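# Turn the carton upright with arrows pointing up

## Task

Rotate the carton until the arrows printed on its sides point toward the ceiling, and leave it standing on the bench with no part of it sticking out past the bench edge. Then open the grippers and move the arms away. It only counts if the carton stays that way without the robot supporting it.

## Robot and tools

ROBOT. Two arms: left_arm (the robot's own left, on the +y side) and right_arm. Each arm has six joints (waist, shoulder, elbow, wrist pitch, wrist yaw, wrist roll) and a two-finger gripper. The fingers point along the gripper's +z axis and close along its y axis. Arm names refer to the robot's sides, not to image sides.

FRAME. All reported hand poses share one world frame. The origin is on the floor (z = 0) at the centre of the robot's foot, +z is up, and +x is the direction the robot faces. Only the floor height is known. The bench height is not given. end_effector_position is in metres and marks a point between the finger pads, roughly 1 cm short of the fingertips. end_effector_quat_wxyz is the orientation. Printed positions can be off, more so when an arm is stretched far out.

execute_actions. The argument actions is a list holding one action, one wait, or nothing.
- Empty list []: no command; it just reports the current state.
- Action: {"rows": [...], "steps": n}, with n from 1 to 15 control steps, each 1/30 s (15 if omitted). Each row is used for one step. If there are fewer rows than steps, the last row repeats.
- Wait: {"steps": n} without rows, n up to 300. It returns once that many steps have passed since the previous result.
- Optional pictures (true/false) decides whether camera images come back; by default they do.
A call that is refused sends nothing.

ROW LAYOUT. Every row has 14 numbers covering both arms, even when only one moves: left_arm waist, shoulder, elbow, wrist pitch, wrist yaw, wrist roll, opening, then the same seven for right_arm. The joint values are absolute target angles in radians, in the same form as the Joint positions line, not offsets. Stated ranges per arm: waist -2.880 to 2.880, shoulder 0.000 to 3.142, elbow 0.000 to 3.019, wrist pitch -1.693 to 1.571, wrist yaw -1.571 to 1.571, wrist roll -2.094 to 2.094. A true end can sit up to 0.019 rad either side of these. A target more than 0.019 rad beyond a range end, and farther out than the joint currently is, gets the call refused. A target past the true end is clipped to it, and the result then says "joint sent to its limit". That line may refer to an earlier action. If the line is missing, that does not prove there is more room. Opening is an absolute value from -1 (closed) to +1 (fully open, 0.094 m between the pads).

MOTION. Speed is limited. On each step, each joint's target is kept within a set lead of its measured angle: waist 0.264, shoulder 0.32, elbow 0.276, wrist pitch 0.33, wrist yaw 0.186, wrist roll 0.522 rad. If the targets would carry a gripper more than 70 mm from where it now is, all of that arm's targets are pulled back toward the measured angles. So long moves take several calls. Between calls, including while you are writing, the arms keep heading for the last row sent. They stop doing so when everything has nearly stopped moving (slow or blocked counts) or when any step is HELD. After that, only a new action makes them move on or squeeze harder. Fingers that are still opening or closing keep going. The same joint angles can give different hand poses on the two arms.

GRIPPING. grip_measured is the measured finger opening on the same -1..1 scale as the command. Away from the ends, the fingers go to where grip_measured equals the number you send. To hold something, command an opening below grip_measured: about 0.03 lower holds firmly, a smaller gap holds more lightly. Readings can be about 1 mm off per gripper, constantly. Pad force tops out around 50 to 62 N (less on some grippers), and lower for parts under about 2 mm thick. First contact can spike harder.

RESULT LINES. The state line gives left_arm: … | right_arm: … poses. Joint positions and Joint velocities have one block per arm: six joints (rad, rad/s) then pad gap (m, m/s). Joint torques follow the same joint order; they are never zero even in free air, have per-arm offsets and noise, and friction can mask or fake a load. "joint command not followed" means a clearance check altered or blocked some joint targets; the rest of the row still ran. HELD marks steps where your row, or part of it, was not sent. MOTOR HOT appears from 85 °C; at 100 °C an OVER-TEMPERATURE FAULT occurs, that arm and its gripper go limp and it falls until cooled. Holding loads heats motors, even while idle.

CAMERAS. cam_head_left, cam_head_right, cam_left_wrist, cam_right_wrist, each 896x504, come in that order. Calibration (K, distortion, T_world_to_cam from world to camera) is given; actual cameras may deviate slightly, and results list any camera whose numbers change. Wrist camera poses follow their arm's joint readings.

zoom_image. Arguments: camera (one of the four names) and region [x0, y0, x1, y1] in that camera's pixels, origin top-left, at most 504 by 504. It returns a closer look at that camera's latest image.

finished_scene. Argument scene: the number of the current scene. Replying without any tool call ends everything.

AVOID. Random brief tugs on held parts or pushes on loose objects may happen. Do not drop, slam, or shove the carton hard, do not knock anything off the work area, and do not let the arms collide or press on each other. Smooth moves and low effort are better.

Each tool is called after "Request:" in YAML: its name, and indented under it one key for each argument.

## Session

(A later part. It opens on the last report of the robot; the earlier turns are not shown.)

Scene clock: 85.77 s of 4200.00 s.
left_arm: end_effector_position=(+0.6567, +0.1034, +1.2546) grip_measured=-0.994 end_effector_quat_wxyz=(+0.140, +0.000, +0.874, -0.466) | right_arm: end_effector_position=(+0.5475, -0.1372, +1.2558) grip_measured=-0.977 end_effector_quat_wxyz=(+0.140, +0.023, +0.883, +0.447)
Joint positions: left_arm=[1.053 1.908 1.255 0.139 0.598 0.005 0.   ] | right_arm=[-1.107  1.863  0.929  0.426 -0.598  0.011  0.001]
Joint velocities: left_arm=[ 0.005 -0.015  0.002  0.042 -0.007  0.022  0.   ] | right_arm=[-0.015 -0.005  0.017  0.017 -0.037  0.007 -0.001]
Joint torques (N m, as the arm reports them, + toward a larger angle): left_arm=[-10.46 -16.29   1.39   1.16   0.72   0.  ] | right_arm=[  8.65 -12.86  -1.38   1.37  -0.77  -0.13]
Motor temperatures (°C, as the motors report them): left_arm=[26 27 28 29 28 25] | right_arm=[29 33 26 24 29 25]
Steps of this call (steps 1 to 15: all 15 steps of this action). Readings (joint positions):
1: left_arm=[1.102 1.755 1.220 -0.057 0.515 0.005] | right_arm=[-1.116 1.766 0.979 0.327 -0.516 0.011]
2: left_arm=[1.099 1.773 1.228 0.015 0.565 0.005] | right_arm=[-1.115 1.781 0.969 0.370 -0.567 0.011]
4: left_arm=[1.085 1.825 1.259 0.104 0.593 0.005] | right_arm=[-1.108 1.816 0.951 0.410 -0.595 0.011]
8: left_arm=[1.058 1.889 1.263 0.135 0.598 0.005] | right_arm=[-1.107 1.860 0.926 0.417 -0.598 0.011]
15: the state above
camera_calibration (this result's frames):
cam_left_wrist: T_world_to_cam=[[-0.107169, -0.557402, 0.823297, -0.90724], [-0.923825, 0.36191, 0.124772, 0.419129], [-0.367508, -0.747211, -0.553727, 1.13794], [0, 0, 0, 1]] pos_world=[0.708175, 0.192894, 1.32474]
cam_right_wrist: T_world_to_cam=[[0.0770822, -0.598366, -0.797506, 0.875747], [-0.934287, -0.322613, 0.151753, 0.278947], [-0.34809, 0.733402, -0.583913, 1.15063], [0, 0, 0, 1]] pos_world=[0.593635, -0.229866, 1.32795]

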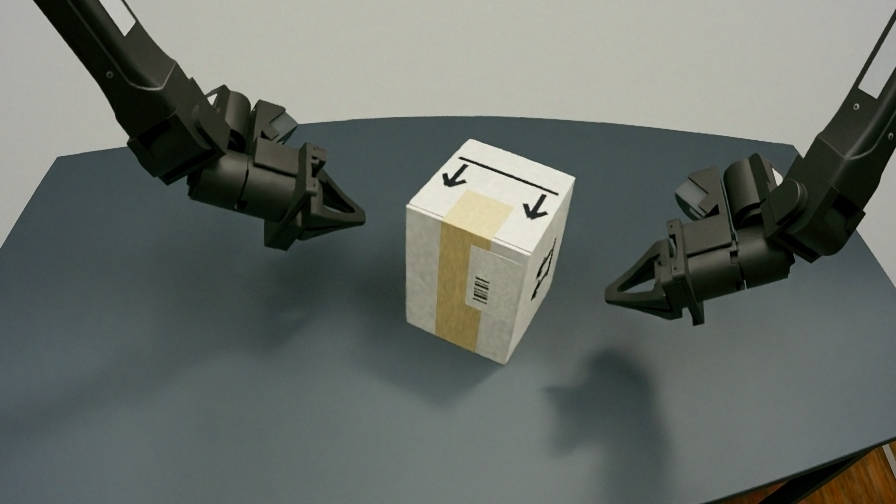

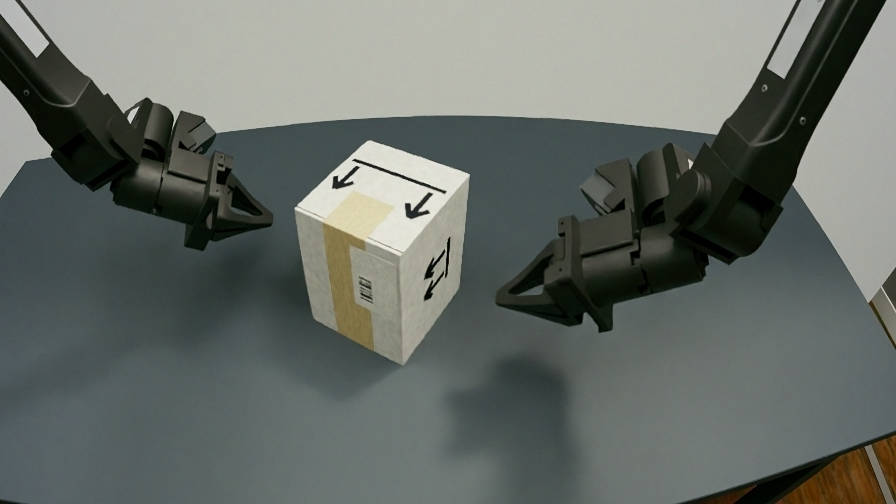

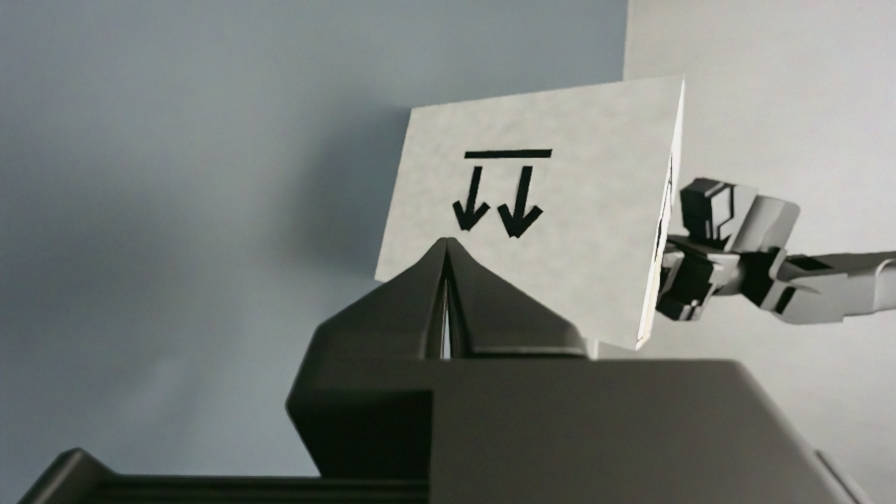

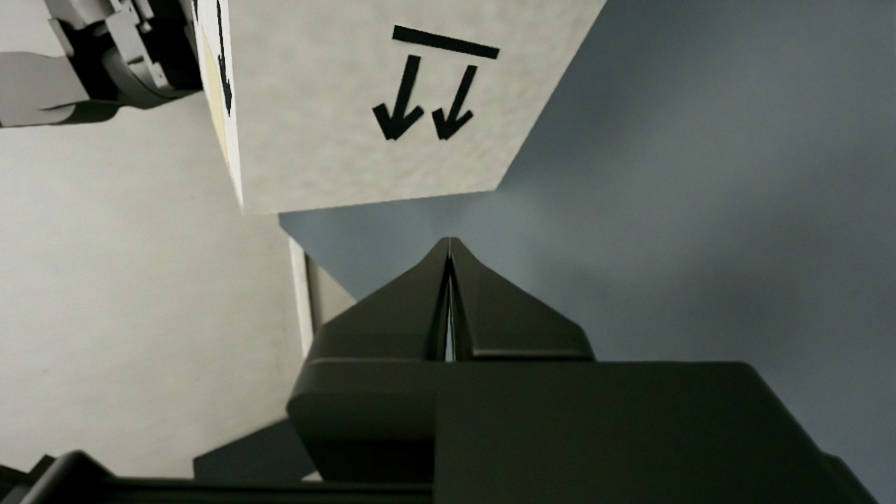

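Request:
execute_actions:
  actions:
    - {"rows":[[1.03,1.914,1.25,0.165,0.6,0,-1,-1.08,1.873,0.948,0.425,-0.6,0,-1],[1.03,1.914,1.25,0.165,0.6,0,-1,-1.08,1.873,0.948,0.425,-0.6,0,-1],[1.03,1.914,1.25,0.165,0.6,0,-1,-1.08,1.873,0.948,0.425,-0.6,0,-1],[1.01,1.915,1.241,0.174,0.6,0,-1,-1.06,1.876,0.964,0.412,-0.6,0,-1],[1.01,1.915,1.241,0.174,0.6,0,-1,-1.06,1.876,0.964,0.412,-0.6,0,-1],[1.01,1.915,1.241,0.174,0.6,0,-1,-1.06,1.876,0.964,0.412,-0.6,0,-1],[0.99,1.916,1.233,0.183,0.6,0,-1,-1.04,1.88,0.98,0.4,-0.6,0,-1],[0.99,1.916,1.233,0.183,0.6,0,-1,-1.04,1.88,0.98,0.4,-0.6,0,-1],[0.99,1.916,1.233,0.183,0.6,0,-1,-1.04,1.88,0.98,0.4,-0.6,0,-1],[0.97,1.916,1.224,0.192,0.6,0,-1,-1.02,1.883,0.996,0.387,-0.6,0,-1],[0.97,1.916,1.224,0.192,0.6,0,-1,-1.02,1.883,0.996,0.387,-0.6,0,-1],[0.97,1.916,1.224,0.192,0.6,0,-1,-1.02,1.883,0.996,0.387,-0.6,0,-1],[0.949,1.917,1.216,0.201,0.6,0,-1,-0.998,1.886,1.012,0.374,-0.6,0,-1]]}
  pictures: false

Request:
execute_actions:
  actions:
    - {"rows":[[0.949,1.917,1.216,0.201,0.6,0,-1,-0.998,1.886,1.012,0.374,-0.6,0,-1],[0.949,1.917,1.216,0.201,0.6,0,-1,-0.998,1.886,1.012,0.374,-0.6,0,-1],[0.949,1.917,1.216,0.201,0.6,0,-1,-0.998,1.886,1.012,0.374,-0.6,0,-1],[0.937,1.929,1.215,0.214,0.6,0,-1,-0.986,1.898,1.036,0.362,-0.6,0,-1],[0.937,1.929,1.215,0.214,0.6,0,-1,-0.986,1.898,1.036,0.362,-0.6,0,-1],[0.937,1.929,1.215,0.214,0.6,0,-1,-0.986,1.898,1.036,0.362,-0.6,0,-1],[0.937,1.929,1.215,0.214,0.6,0,-1,-0.986,1.898,1.036,0.362,-0.6,0,-1],[0.925,1.94,1.213,0.227,0.6,0,-1,-0.974,1.91,1.06,0.35,-0.6,0,-1],[0.925,1.94,1.213,0.227,0.6,0,-1,-0.974,1.91,1.06,0.35,-0.6,0,-1],[0.925,1.94,1.213,0.227,0.6,0,-1,-0.974,1.91,1.06,0.35,-0.6,0,-1],[0.914,1.952,1.212,0.24,0.6,0,-1,-0.962,1.921,1.084,0.337,-0.6,0,-1]]}
  pictures: false

Request:
execute_actions:
  actions:
    - {"steps":10}

Scene clock: 104.87 s of 4200.00 s.
left_arm: end_effector_position=(+0.6425, +0.0523, +1.2825) grip_measured=-0.994 end_effector_quat_wxyz=(+0.143, +0.026, +0.857, -0.494) | right_arm: end_effector_position=(+0.5801, -0.0895, +1.2805) grip_measured=-0.977 end_effector_quat_wxyz=(+0.157, -0.005, +0.865, +0.477)
Joint positions: left_arm=[0.97  1.908 1.226 0.179 0.599 0.005 0.   ] | right_arm=[-1.02   1.863  1.004  0.389 -0.599  0.011  0.001]
Joint velocities: left_arm=[-0.239 -0.015 -0.056  0.037  0.007  0.037 -0.001] | right_arm=[ 0.21  -0.015  0.115 -0.066 -0.022 -0.007  0.   ]
Joint torques (N m, as the arm reports them, + toward a larger angle): left_arm=[-11.68 -15.81   0.26   1.57   0.77   0.02] | right_arm=[ 10.02 -12.6   -0.69   0.53  -0.75  -0.12]
Motor temperatures (°C, as the motors report them): left_arm=[27 28 27 29 28 25] | right_arm=[29 33 25 24 29 25]
Steps of this call (steps 1 to 15: the robot went on to your last target; steps 16 to 90: nothing new was sent; then 15.60 s passed at rest; steps 91 to 105: all 15 steps of this action). Readings (joint positions):
91: left_arm=[1.052 1.908 1.255 0.140 0.598 0.005] | right_arm=[-1.107 1.863 0.931 0.426 -0.598 0.011]
92: left_arm=[1.052 1.908 1.255 0.142 0.598 0.005] | right_arm=[-1.106 1.863 0.934 0.426 -0.598 0.011]
94: left_arm=[1.049 1.908 1.254 0.146 0.598 0.005] | right_arm=[-1.102 1.863 0.942 0.425 -0.598 0.011]
98: left_arm=[1.031 1.908 1.247 0.159 0.598 0.005] | right_arm=[-1.079 1.863 0.968 0.416 -0.598 0.011]
105: the state above

Scene clock: 105.37 s of 4200.00 s.
left_arm: end_effector_position=(+0.6485, +0.0423, +1.2909) grip_measured=-0.995 end_effector_quat_wxyz=(+0.164, +0.032, +0.852, -0.496) | right_arm: end_effector_position=(+0.5916, -0.0744, +1.2781) grip_measured=-0.977 end_effector_quat_wxyz=(+0.150, -0.011, +0.862, +0.485)
Joint positions: left_arm=[0.951 1.908 1.222 0.227 0.591 0.005 0.   ] | right_arm=[-1.     1.886  1.06   0.342 -0.599  0.011  0.001]
Joint velocities: left_arm=[ 0.005 -0.005 -0.012  0.056 -0.051  0.051 -0.001] | right_arm=[ 0.005  0.015  0.037 -0.022 -0.022 -0.037  0.   ]
Joint torques (N m, as the arm reports them, + toward a larger angle): left_arm=[-15.13 -13.21   0.26   1.08   1.11   0.01] | right_arm=[ 12.62 -11.74   1.13   0.89  -0.76  -0.13]
Motor temperatures (°C, as the motors report them): left_arm=[27 28 27 29 28 25] | right_arm=[29 33 25 24 29 25]
Steps of this call (steps 1 to 15: all 15 steps of this action). Readings (joint positions):
1: left_arm=[0.962 1.908 1.224 0.179 0.599 0.005] | right_arm=[-1.013 1.863 1.008 0.388 -0.599 0.011]
2: left_arm=[0.956 1.908 1.223 0.180 0.599 0.005] | right_arm=[-1.008 1.863 1.010 0.388 -0.599 0.011]
4: left_arm=[0.952 1.908 1.223 0.184 0.598 0.005] | right_arm=[-1.002 1.863 1.013 0.384 -0.599 0.011]
8: left_arm=[0.951 1.908 1.223 0.196 0.598 0.005] | right_arm=[-1.000 1.867 1.026 0.368 -0.599 0.011]
15: the state above

Scene clock: 105.70 s of 4200.00 s.
left_arm: end_effector_position=(+0.6488, +0.0423, +1.2910) grip_measured=-0.995 end_effector_quat_wxyz=(+0.165, +0.032, +0.852, -0.496) | right_arm: end_effector_position=(+0.5917, -0.0744, +1.2780) grip_measured=-0.977 end_effector_quat_wxyz=(+0.149, -0.011, +0.862, +0.485)
Joint positions: left_arm=[0.951 1.908 1.222 0.228 0.591 0.005 0.   ] | right_arm=[-1.     1.886  1.061  0.341 -0.599  0.011  0.001]
Joint velocities: left_arm=[-0.015 -0.005 -0.012  0.007  0.007  0.007 -0.001] | right_arm=[-0.005 -0.005 -0.017 -0.002  0.007  0.007 -0.001]
Joint torques (N m, as the arm reports them, + toward a larger angle): left_arm=[-14.94 -12.77   0.22   1.24   1.14   0.  ] | right_arm=[ 12.79 -11.72   1.45   0.77  -0.75  -0.13]
Motor temperatures (°C, as the motors report them): left_arm=[27 28 27 29 28 25] | right_arm=[29 33 25 24 29 25]
Steps of this call (steps 1 to 10: the robot went on to your last target). Readings (joint positions):
1: left_arm=[0.951 1.908 1.222 0.228 0.591 0.005] | right_arm=[-1.000 1.886 1.061 0.341 -0.599 0.011]
2: left_arm=[0.951 1.908 1.222 0.228 0.591 0.005] | right_arm=[-1.000 1.886 1.061 0.341 -0.599 0.011]
4: left_arm=[0.951 1.908 1.222 0.228 0.591 0.005] | right_arm=[-1.000 1.886 1.061 0.341 -0.599 0.011]
8: left_arm=[0.951 1.908 1.222 0.228 0.591 0.005] | right_arm=[-1.000 1.886 1.061 0.341 -0.599 0.011]
10: the state above
camera_calibration (this result's frames):
cam_left_wrist: T_world_to_cam=[[-0.195623, -0.497054, 0.845381, -0.945818], [-0.914047, 0.404744, 0.0264633, 0.548091], [-0.355317, -0.767541, -0.533508, 1.07641], [0, 0, 0, 1]] pos_world=[0.698425, 0.134232, 1.35935]
cam_right_wrist: T_world_to_cam=[[0.155285, -0.529524, -0.833961, 0.933037], [-0.918832, -0.38747, 0.0749364, 0.421333], [-0.362815, 0.754633, -0.546712, 1.09569], [0, 0, 0, 1]] pos_world=[0.639781, -0.169526, 1.34557]

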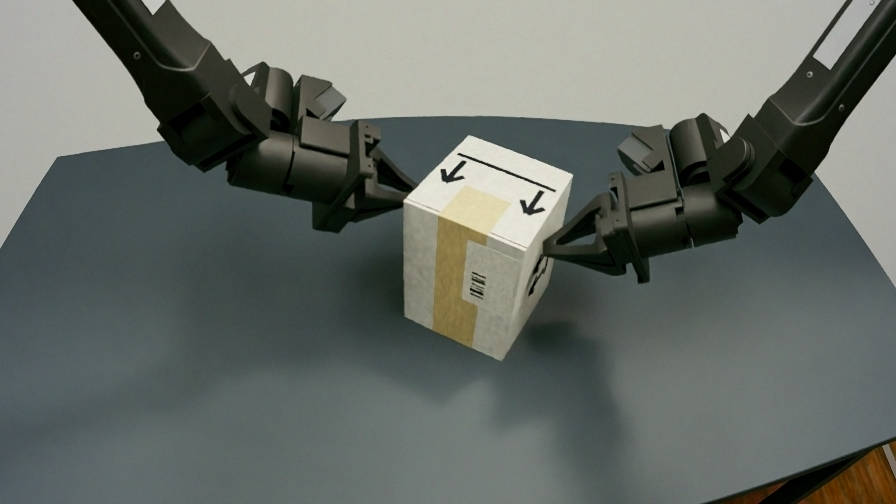

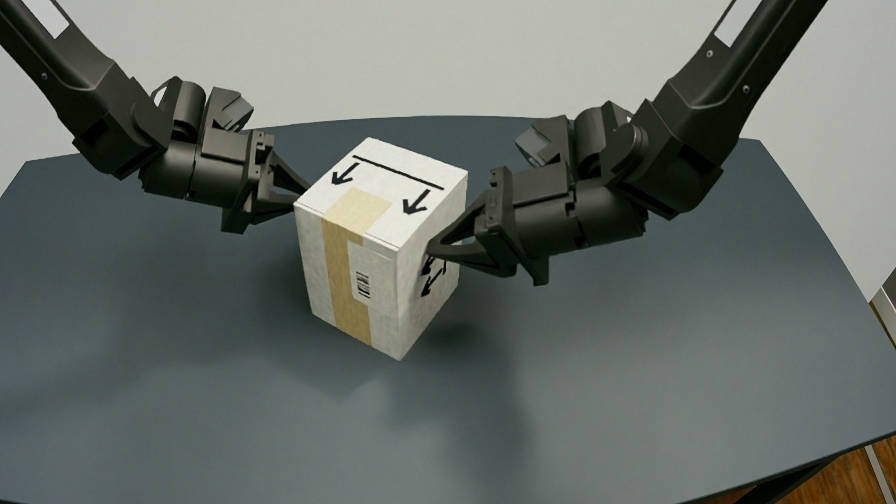

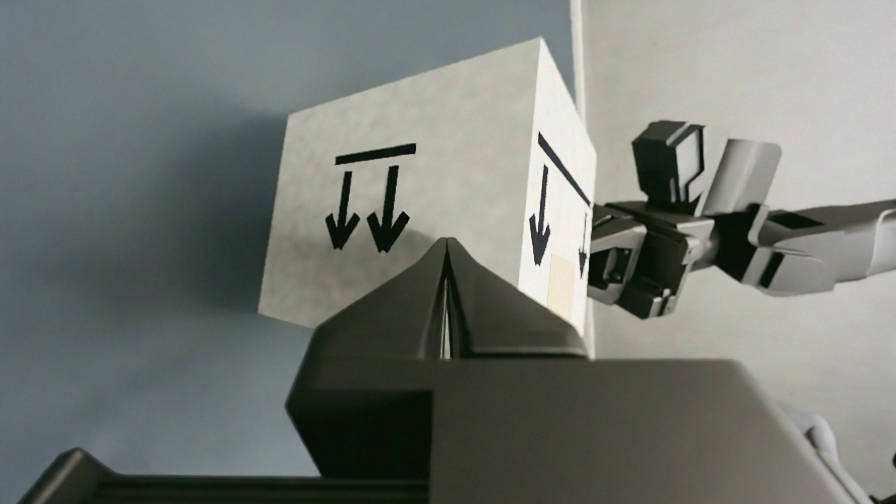

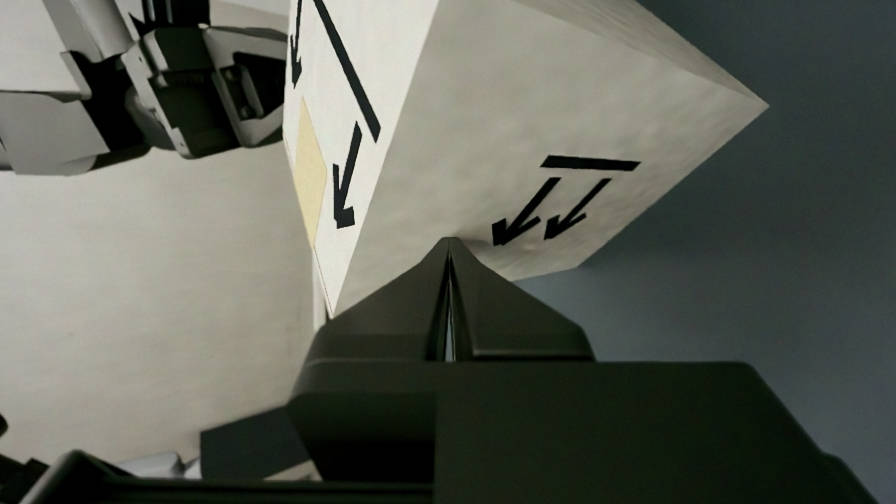

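Request:
execute_actions:
  actions:
    - {"rows":[[0.9,1.952,1.206,0.19,0.61,0,-1,-0.953,1.9,1.09,0.34,-0.6,0,-1],[0.9,1.952,1.206,0.19,0.61,0,-1,-0.953,1.9,1.09,0.34,-0.6,0,-1],[0.9,1.952,1.206,0.19,0.61,0,-1,-0.953,1.9,1.09,0.34,-0.6,0,-1],[0.881,1.953,1.2,0.133,0.62,0,-1,-0.944,1.874,1.097,0.34,-0.6,0,-1],[0.881,1.953,1.2,0.133,0.62,0,-1,-0.944,1.874,1.097,0.34,-0.6,0,-1],[0.881,1.953,1.2,0.133,0.62,0,-1,-0.944,1.874,1.097,0.34,-0.6,0,-1],[0.872,1.955,1.229,0.105,0.62,0,-1,-0.948,1.855,1.109,0.31,-0.6,0,-1],[0.872,1.955,1.229,0.105,0.62,0,-1,-0.948,1.855,1.109,0.31,-0.6,0,-1],[0.863,1.956,1.258,0.078,0.62,0,-1,-0.953,1.836,1.121,0.28,-0.6,0,-1],[0.863,1.956,1.258,0.078,0.62,0,-1,-0.953,1.836,1.121,0.28,-0.6,0,-1],[0.853,1.958,1.288,0.05,0.62,0,-1,-0.957,1.818,1.133,0.25,-0.6,0,-1],[0.853,1.958,1.288,0.05,0.62,0,-1,-0.957,1.818,1.133,0.25,-0.6,0,-1],[0.844,1.96,1.317,0.023,0.62,0,-1,-0.962,1.799,1.145,0.218,-0.6,0,-1]]}
  pictures: false

Request:
execute_actions:
  actions:
    - {"steps":12}

Scene clock: 119.83 s of 4200.00 s.
left_arm: end_effector_position=(+0.6657, +0.0339, +1.2983) grip_measured=-0.995 end_effector_quat_wxyz=(+0.128, +0.034, +0.852, -0.507) | right_arm: end_effector_position=(+0.6104, -0.0809, +1.2861) grip_measured=-0.977 end_effector_quat_wxyz=(+0.131, -0.008, +0.869, +0.477)
Joint positions: left_arm=[0.938 1.906 1.311 0.064 0.601 0.005 0.   ] | right_arm=[-1.     1.847  1.103  0.223 -0.579  0.011  0.001]
Joint velocities: left_arm=[-0.103  0.005  0.344 -0.149 -0.022  0.007 -0.001] | right_arm=[-0.024 -0.2    0.134 -0.193 -0.022 -0.081 -0.001]
Joint torques (N m, as the arm reports them, + toward a larger angle): left_arm=[-19.59 -13.05   0.41  -0.67   1.6    0.01] | right_arm=[ 12.67 -18.08   2.64   1.37  -1.66  -0.13]
Motor temperatures (°C, as the motors report them): left_arm=[28 28 26 29 29 25] | right_arm=[29 32 25 24 30 25]
Steps of this call (steps 1 to 15: the robot went on to your last target; steps 16 to 90: nothing new was sent; then 10.63 s passed at rest; steps 91 to 105: all 15 steps of this action). Readings (joint positions):
91: left_arm=[0.951 1.908 1.222 0.225 0.591 0.005] | right_arm=[-1.000 1.886 1.061 0.341 -0.599 0.011]
92: left_arm=[0.951 1.908 1.222 0.223 0.592 0.005] | right_arm=[-1.000 1.886 1.061 0.341 -0.599 0.011]
94: left_arm=[0.951 1.908 1.222 0.212 0.595 0.005] | right_arm=[-1.000 1.886 1.062 0.341 -0.599 0.011]
98: left_arm=[0.951 1.906 1.234 0.168 0.600 0.005] | right_arm=[-1.000 1.880 1.065 0.323 -0.594 0.011]
105: the state above

Scene clock: 120.23 s of 4200.00 s.
left_arm: end_effector_position=(+0.6803, +0.0296, +1.3047) grip_measured=-0.995 end_effector_quat_wxyz=(+0.139, +0.037, +0.850, -0.508) | right_arm: end_effector_position=(+0.6293, -0.0867, +1.2968) grip_measured=-0.978 end_effector_quat_wxyz=(+0.147, -0.008, +0.868, +0.474)
Joint positions: left_arm=[0.929 1.906 1.339 0.058 0.596 0.005 0.   ] | right_arm=[-1.     1.821  1.117  0.214 -0.574  0.011  0.001]
Joint velocities: left_arm=[-0.034 -0.015 -0.022 -0.002 -0.007 -0.022  0.   ] | right_arm=[-0.005  0.005 -0.012 -0.007  0.007  0.051 -0.001]
Joint torques (N m, as the arm reports them, + toward a larger angle): left_arm=[-19.59 -13.64   0.23  -0.84   1.72   0.02] | right_arm=[ 12.81 -17.08   2.62   1.16  -1.85  -0.14]
Motor temperatures (°C, as the motors report them): left_arm=[28 28 26 29 29 25] | right_arm=[29 33 25 24 30 25]
Steps of this call (steps 1 to 12: the robot went on to your last target). Readings (joint positions):
1: left_arm=[0.935 1.906 1.321 0.061 0.600 0.005] | right_arm=[-1.000 1.841 1.107 0.219 -0.578 0.011]
2: left_arm=[0.932 1.906 1.329 0.061 0.600 0.005] | right_arm=[-1.000 1.835 1.110 0.216 -0.577 0.011]
4: left_arm=[0.929 1.906 1.338 0.061 0.599 0.005] | right_arm=[-1.000 1.825 1.114 0.215 -0.576 0.011]
8: left_arm=[0.929 1.906 1.339 0.059 0.597 0.005] | right_arm=[-1.000 1.821 1.117 0.215 -0.574 0.011]
12: the state above
camera_calibration (this result's frames):
cam_left_wrist: T_world_to_cam=[[-0.180903, -0.474345, 0.861551, -0.989343], [-0.896133, 0.440447, 0.0543335, 0.532039], [-0.405241, -0.762236, -0.504754, 1.08146], [0, 0, 0, 1]] pos_world=[0.736055, 0.120703, 1.36933]
cam_right_wrist: T_world_to_cam=[[0.145815, -0.550102, -0.822269, 0.925435], [-0.919803, -0.381428, 0.0920656, 0.428634], [-0.364281, 0.7429, -0.561603, 1.14817], [0, 0, 0, 1]] pos_world=[0.677573, -0.180399, 1.36631]

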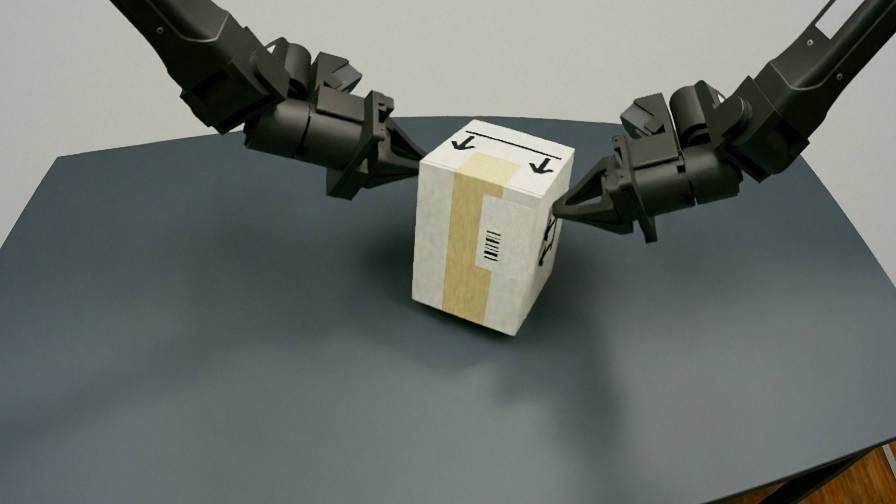

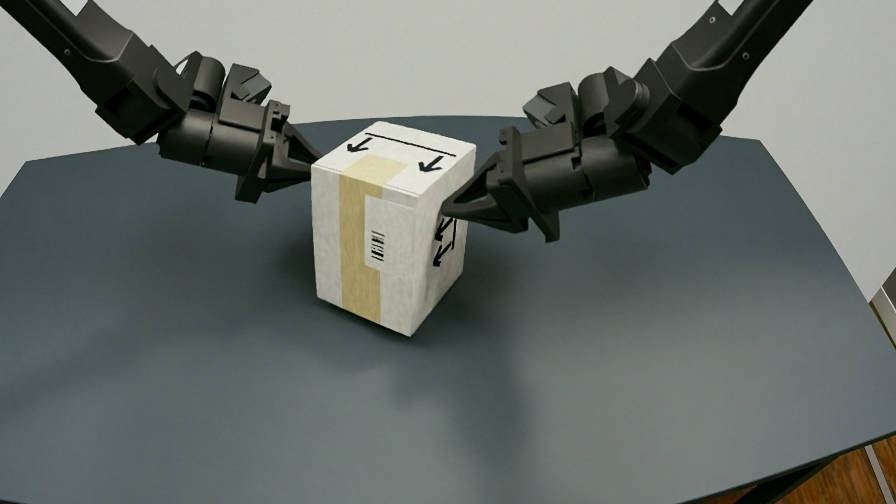

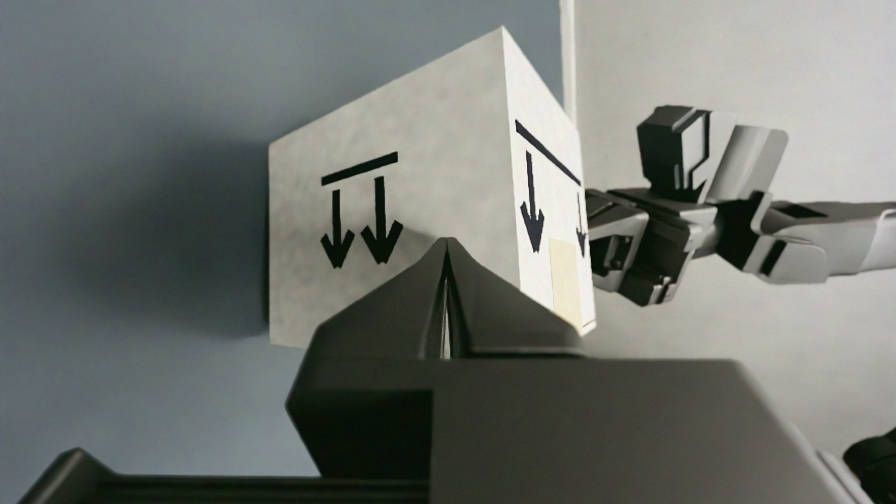

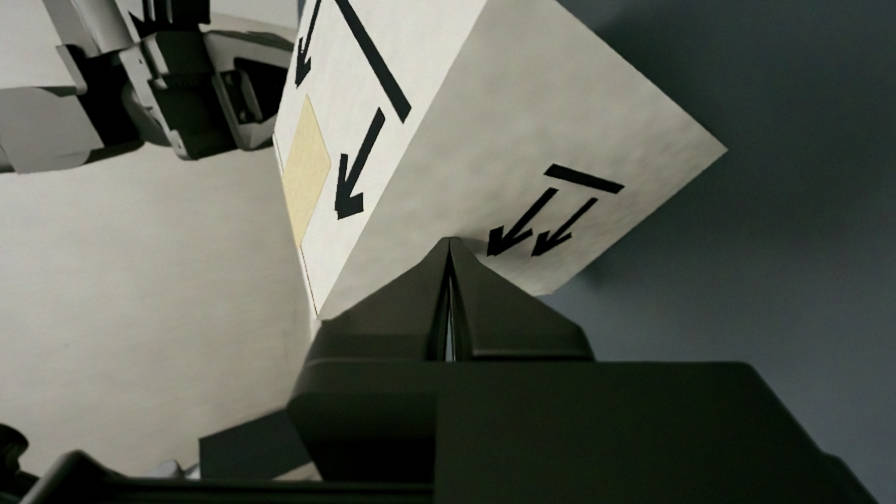

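Tilting. On to W2.

Request:
execute_actions:
  actions:
    - {"rows":[[0.838,1.971,1.352,0,0.62,0,-1,-0.968,1.793,1.164,0.193,-0.61,0,-1],[0.838,1.971,1.352,0,0.62,0,-1,-0.968,1.793,1.164,0.193,-0.61,0,-1],[0.838,1.971,1.352,0,0.62,0,-1,-0.968,1.793,1.164,0.193,-0.61,0,-1],[0.831,1.982,1.387,-0.024,0.62,0,-1,-0.975,1.787,1.183,0.168,-0.61,0,-1],[0.831,1.982,1.387,-0.024,0.62,0,-1,-0.975,1.787,1.183,0.168,-0.61,0,-1],[0.831,1.982,1.387,-0.024,0.62,0,-1,-0.975,1.787,1.183,0.168,-0.61,0,-1],[0.825,1.994,1.421,-0.047,0.62,0,-1,-0.981,1.78,1.201,0.143,-0.61,0,-1],[0.825,1.994,1.421,-0.047,0.62,0,-1,-0.981,1.78,1.201,0.143,-0.61,0,-1],[0.825,1.994,1.421,-0.047,0.62,0,-1,-0.981,1.78,1.201,0.143,-0.61,0,-1],[0.819,2.005,1.456,-0.071,0.62,0,-1,-0.987,1.774,1.22,0.118,-0.61,0,-1]]}

Scene clock: 125.80 s of 4200.00 s.
left_arm: end_effector_position=(+0.7240, +0.0183, +1.3179) grip_measured=-0.995 end_effector_quat_wxyz=(+0.149, +0.044, +0.844, -0.513) | right_arm: end_effector_position=(+0.6521, -0.0884, +1.3033) grip_measured=-0.978 end_effector_quat_wxyz=(+0.135, -0.008, +0.867, +0.480)
Joint positions: left_arm=[ 0.911  1.926  1.466 -0.026  0.596  0.005  0.   ] | right_arm=[-1.002  1.812  1.185  0.114 -0.588  0.011  0.001]
Joint velocities: left_arm=[-0.005 -0.005  0.061 -0.032 -0.022 -0.007  0.001] | right_arm=[-0.015 -0.063  0.046  0.002 -0.022 -0.022 -0.001]
Joint torques (N m, as the arm reports them, + toward a larger angle): left_arm=[-19.88 -13.44   1.73  -0.89   1.54   0.02] | right_arm=[ 10.94 -18.75   3.5    1.04  -1.65  -0.13]
Motor temperatures (°C, as the motors report them): left_arm=[28 28 26 29 30 25] | right_arm=[29 33 25 24 32 25]
Steps of this call (steps 1 to 30: the robot went on to your last target; steps 31 to 90: nothing new was sent; then 2.07 s passed at rest; steps 91 to 105: all 15 steps of this action). Readings (joint positions):
91: left_arm=[0.929 1.906 1.342 0.053 0.596 0.005] | right_arm=[-1.001 1.821 1.119 0.208 -0.575 0.011]
92: left_arm=[0.929 1.906 1.346 0.045 0.596 0.005] | right_arm=[-1.001 1.821 1.121 0.200 -0.578 0.011]
94: left_arm=[0.929 1.907 1.356 0.032 0.596 0.005] | right_arm=[-1.001 1.821 1.128 0.186 -0.582 0.011]
98: left_arm=[0.923 1.913 1.398 0.002 0.599 0.005] | right_arm=[-1.001 1.820 1.151 0.151 -0.587 0.011]
105: the state above
camera_calibration (this result's frames):
cam_left_wrist: T_world_to_cam=[[-0.203372, -0.461768, 0.863371, -0.984565], [-0.896473, 0.442368, 0.0254284, 0.613795], [-0.39367, -0.768818, -0.503928, 1.08787], [0, 0, 0, 1]] pos_world=[0.778278, 0.110208, 1.38264]
cam_right_wrist: T_world_to_cam=[[0.1361, -0.538156, -0.831784, 0.946251], [-0.913172, -0.393731, 0.105323, 0.425654], [-0.38418, 0.745227, -0.545016, 1.15292], [0, 0, 0, 1]] pos_world=[0.702838, -0.182361, 1.3706]

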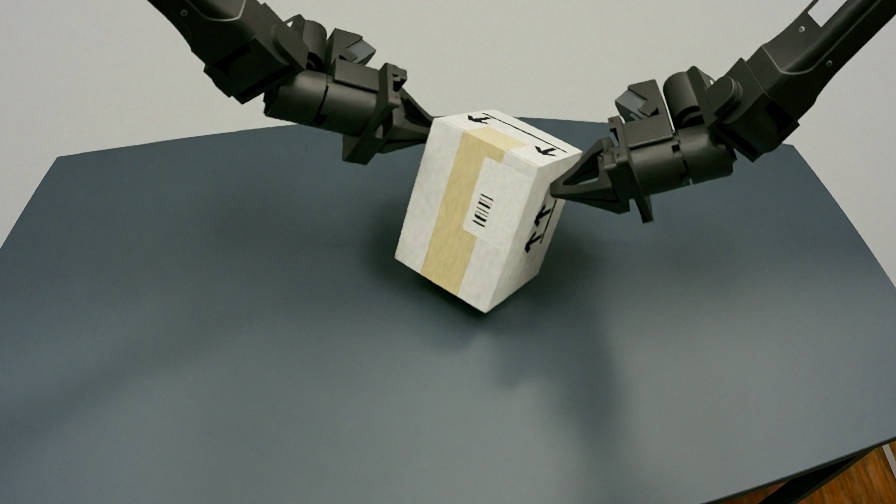

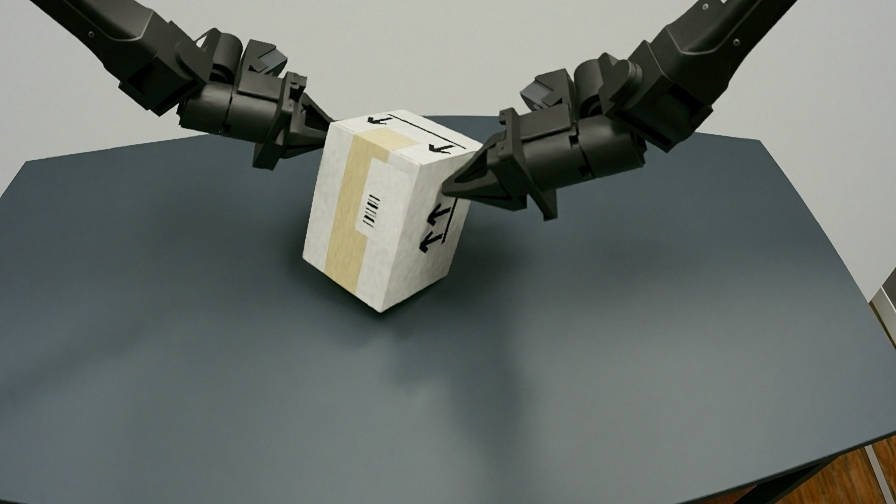

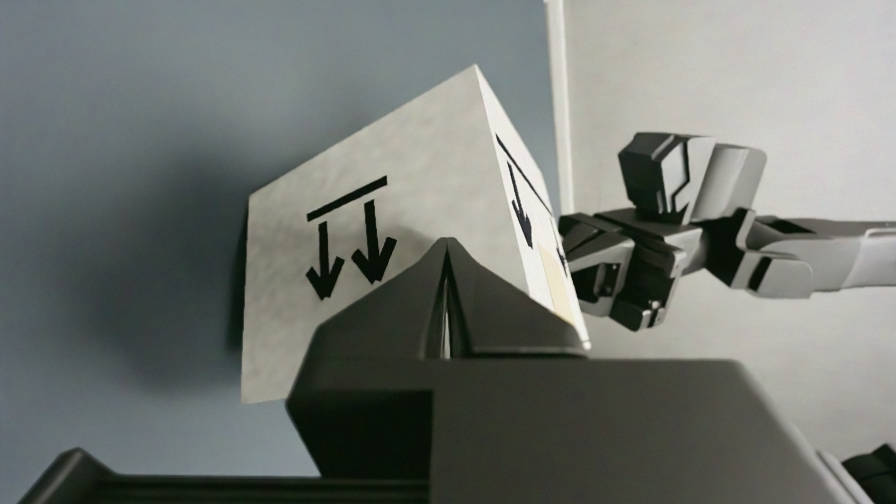

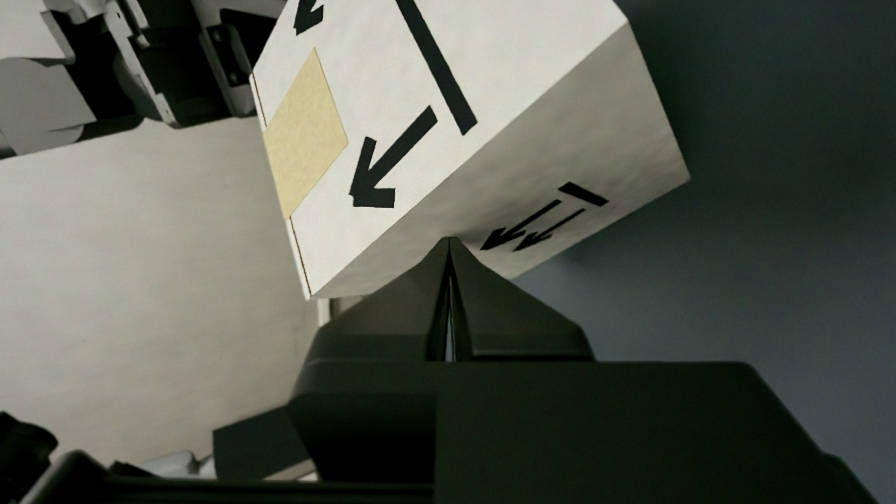

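Request:
execute_actions:
  actions:
    - {"rows":[[0.819,2.01,1.456,-0.071,0.62,0,-1,-0.995,1.77,1.247,0.095,-0.61,0,-1],[0.819,2.01,1.456,-0.071,0.62,0,-1,-0.995,1.77,1.247,0.095,-0.61,0,-1],[0.819,2.01,1.456,-0.071,0.62,0,-1,-0.995,1.77,1.247,0.095,-0.61,0,-1],[0.815,2.03,1.49,-0.09,0.62,0,-1,-1.003,1.77,1.274,0.072,-0.61,0,-1],[0.815,2.03,1.49,-0.09,0.62,0,-1,-1.003,1.77,1.274,0.072,-0.61,0,-1],[0.815,2.03,1.49,-0.09,0.62,0,-1,-1.003,1.77,1.274,0.072,-0.61,0,-1],[0.812,2.052,1.54,-0.115,0.62,0,-1,-1.011,1.775,1.302,0.049,-0.61,0,-1],[0.812,2.052,1.54,-0.115,0.62,0,-1,-1.011,1.775,1.302,0.049,-0.61,0,-1],[0.812,2.052,1.54,-0.115,0.62,0,-1,-1.011,1.775,1.302,0.049,-0.61,0,-1],[0.808,2.076,1.59,-0.141,0.62,0,-1,-1.019,1.78,1.329,0.026,-0.61,0,-1],[0.808,2.076,1.59,-0.141,0.62,0,-1,-1.019,1.78,1.329,0.026,-0.61,0,-1],[0.808,2.076,1.59,-0.141,0.62,0,-1,-1.019,1.78,1.329,0.026,-0.61,0,-1],[0.805,2.1,1.638,-0.167,0.62,0,-1,-1.026,1.785,1.356,0.003,-0.61,0,-1]]}
  pictures: false

Request:
execute_actions:
  actions:
    - {"steps":8}

Scene clock: 133.97 s of 4200.00 s.
left_arm: end_effector_position=(+0.7586, +0.0042, +1.3205) grip_measured=-0.995 end_effector_quat_wxyz=(+0.152, +0.048, +0.838, -0.522) | right_arm: end_effector_position=(+0.7170, -0.1180, +1.3103) grip_measured=-0.978 end_effector_quat_wxyz=(+0.159, -0.000, +0.869, +0.469)
Joint positions: left_arm=[ 0.898  1.976  1.603 -0.108  0.607  0.005  0.   ] | right_arm=[-1.038  1.802  1.322  0.013 -0.596  0.011  0.001]
Joint velocities: left_arm=[-0.083  0.151  0.364 -0.159  0.022  0.051 -0.001] | right_arm=[-0.093 -0.005  0.286 -0.061 -0.037  0.007 -0.002]
Joint torques (N m, as the arm reports them, + toward a larger angle): left_arm=[-19.37 -13.86   3.2   -0.37   1.12   0.  ] | right_arm=[ 10.75 -18.65   3.19   0.84  -1.34  -0.14]
Motor temperatures (°C, as the motors report them): left_arm=[29 28 26 29 31 25] | right_arm=[29 35 26 24 33 25]
Steps of this call (steps 1 to 15: the robot went on to your last target; steps 16 to 90: nothing new was sent; then 4.67 s passed at rest; steps 91 to 105: all 15 steps of this action). Readings (joint positions):
91: left_arm=[0.911 1.927 1.468 -0.032 0.594 0.005] | right_arm=[-1.004 1.808 1.188 0.106 -0.589 0.011]
92: left_arm=[0.911 1.928 1.468 -0.032 0.593 0.005] | right_arm=[-1.004 1.808 1.192 0.098 -0.591 0.011]
94: left_arm=[0.911 1.929 1.471 -0.034 0.591 0.005] | right_arm=[-1.006 1.807 1.202 0.085 -0.593 0.011]
98: left_arm=[0.910 1.940 1.506 -0.055 0.597 0.005] | right_arm=[-1.014 1.804 1.237 0.052 -0.600 0.011]
105: the state above

Scene clock: 134.23 s of 4200.00 s.
left_arm: end_effector_position=(+0.7632, -0.0007, +1.3205) grip_measured=-0.995 end_effector_quat_wxyz=(+0.150, +0.050, +0.837, -0.524) | right_arm: end_effector_position=(+0.7284, -0.1244, +1.3120) grip_measured=-0.978 end_effector_quat_wxyz=(+0.168, +0.001, +0.869, +0.466)
Joint positions: left_arm=[ 0.893  1.988  1.63  -0.125  0.607  0.005  0.   ] | right_arm=[-1.044  1.799  1.341  0.01  -0.595  0.011  0.001]
Joint velocities: left_arm=[-0.015 -0.015  0.007 -0.027  0.037 -0.007  0.   ] | right_arm=[-0.015 -0.005 -0.007 -0.002  0.037  0.007  0.   ]
Joint torques (N m, as the arm reports them, + toward a larger angle): left_arm=[-19.57 -13.52   3.91  -0.43   1.11   0.02] | right_arm=[ 11.11 -18.98   3.39   0.68  -1.37  -0.12]
Motor temperatures (°C, as the motors report them): left_arm=[29 28 26 29 31 25] | right_arm=[29 35 26 24 33 25]
Steps of this call (steps 1 to 8: the robot went on to your last target). Readings (joint positions):
1: left_arm=[0.896 1.981 1.614 -0.112 0.606 0.005] | right_arm=[-1.040 1.801 1.331 0.012 -0.595 0.011]
2: left_arm=[0.895 1.985 1.622 -0.115 0.606 0.005] | right_arm=[-1.042 1.800 1.337 0.011 -0.595 0.011]
4: left_arm=[0.893 1.988 1.629 -0.120 0.606 0.005] | right_arm=[-1.044 1.799 1.341 0.011 -0.595 0.011]
8: the state above
camera_calibration (this result's frames):
cam_left_wrist: T_world_to_cam=[[-0.216751, -0.439287, 0.871806, -0.988437], [-0.890737, 0.454457, 0.00753533, 0.676561], [-0.399509, -0.774916, -0.489793, 1.07578], [0, 0, 0, 1]] pos_world=[0.818176, 0.0919623, 1.38354]
cam_right_wrist: T_world_to_cam=[[0.147176, -0.565448, -0.811546, 0.885731], [-0.936396, -0.343931, 0.0698179, 0.5499], [-0.318594, 0.749653, -0.580102, 1.21267], [0, 0, 0, 1]] pos_world=[0.770916, -0.219118, 1.38389]

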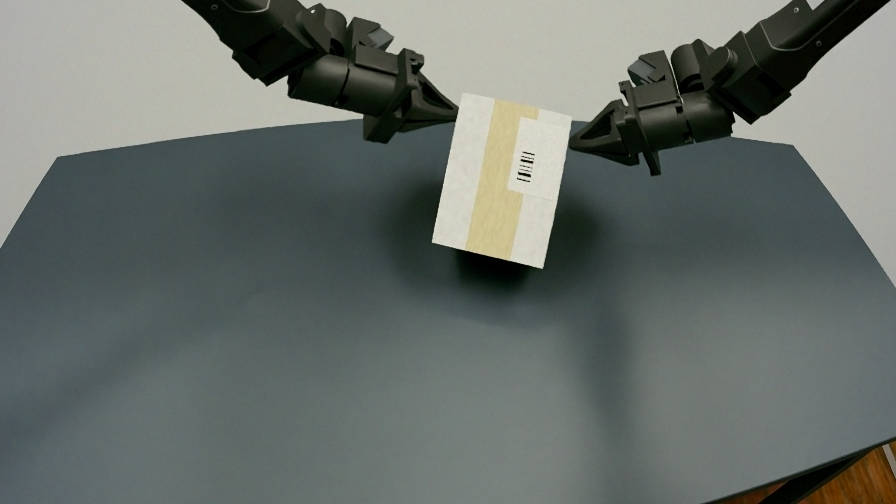

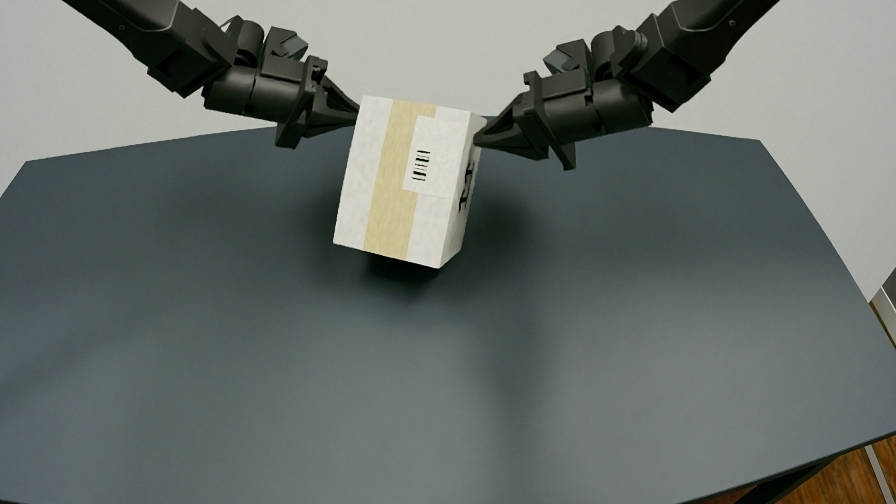

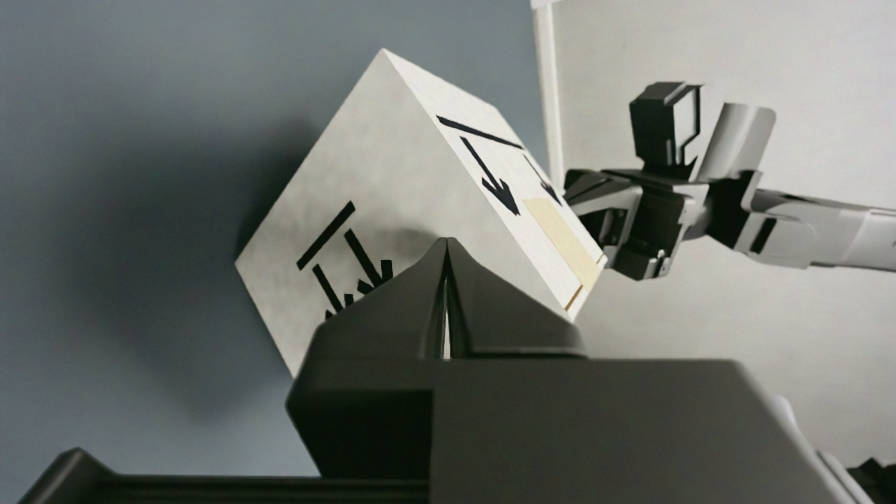

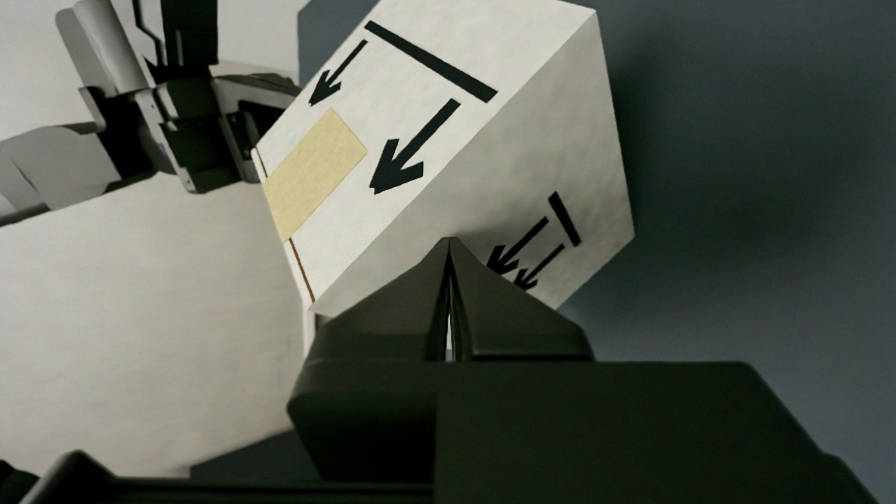

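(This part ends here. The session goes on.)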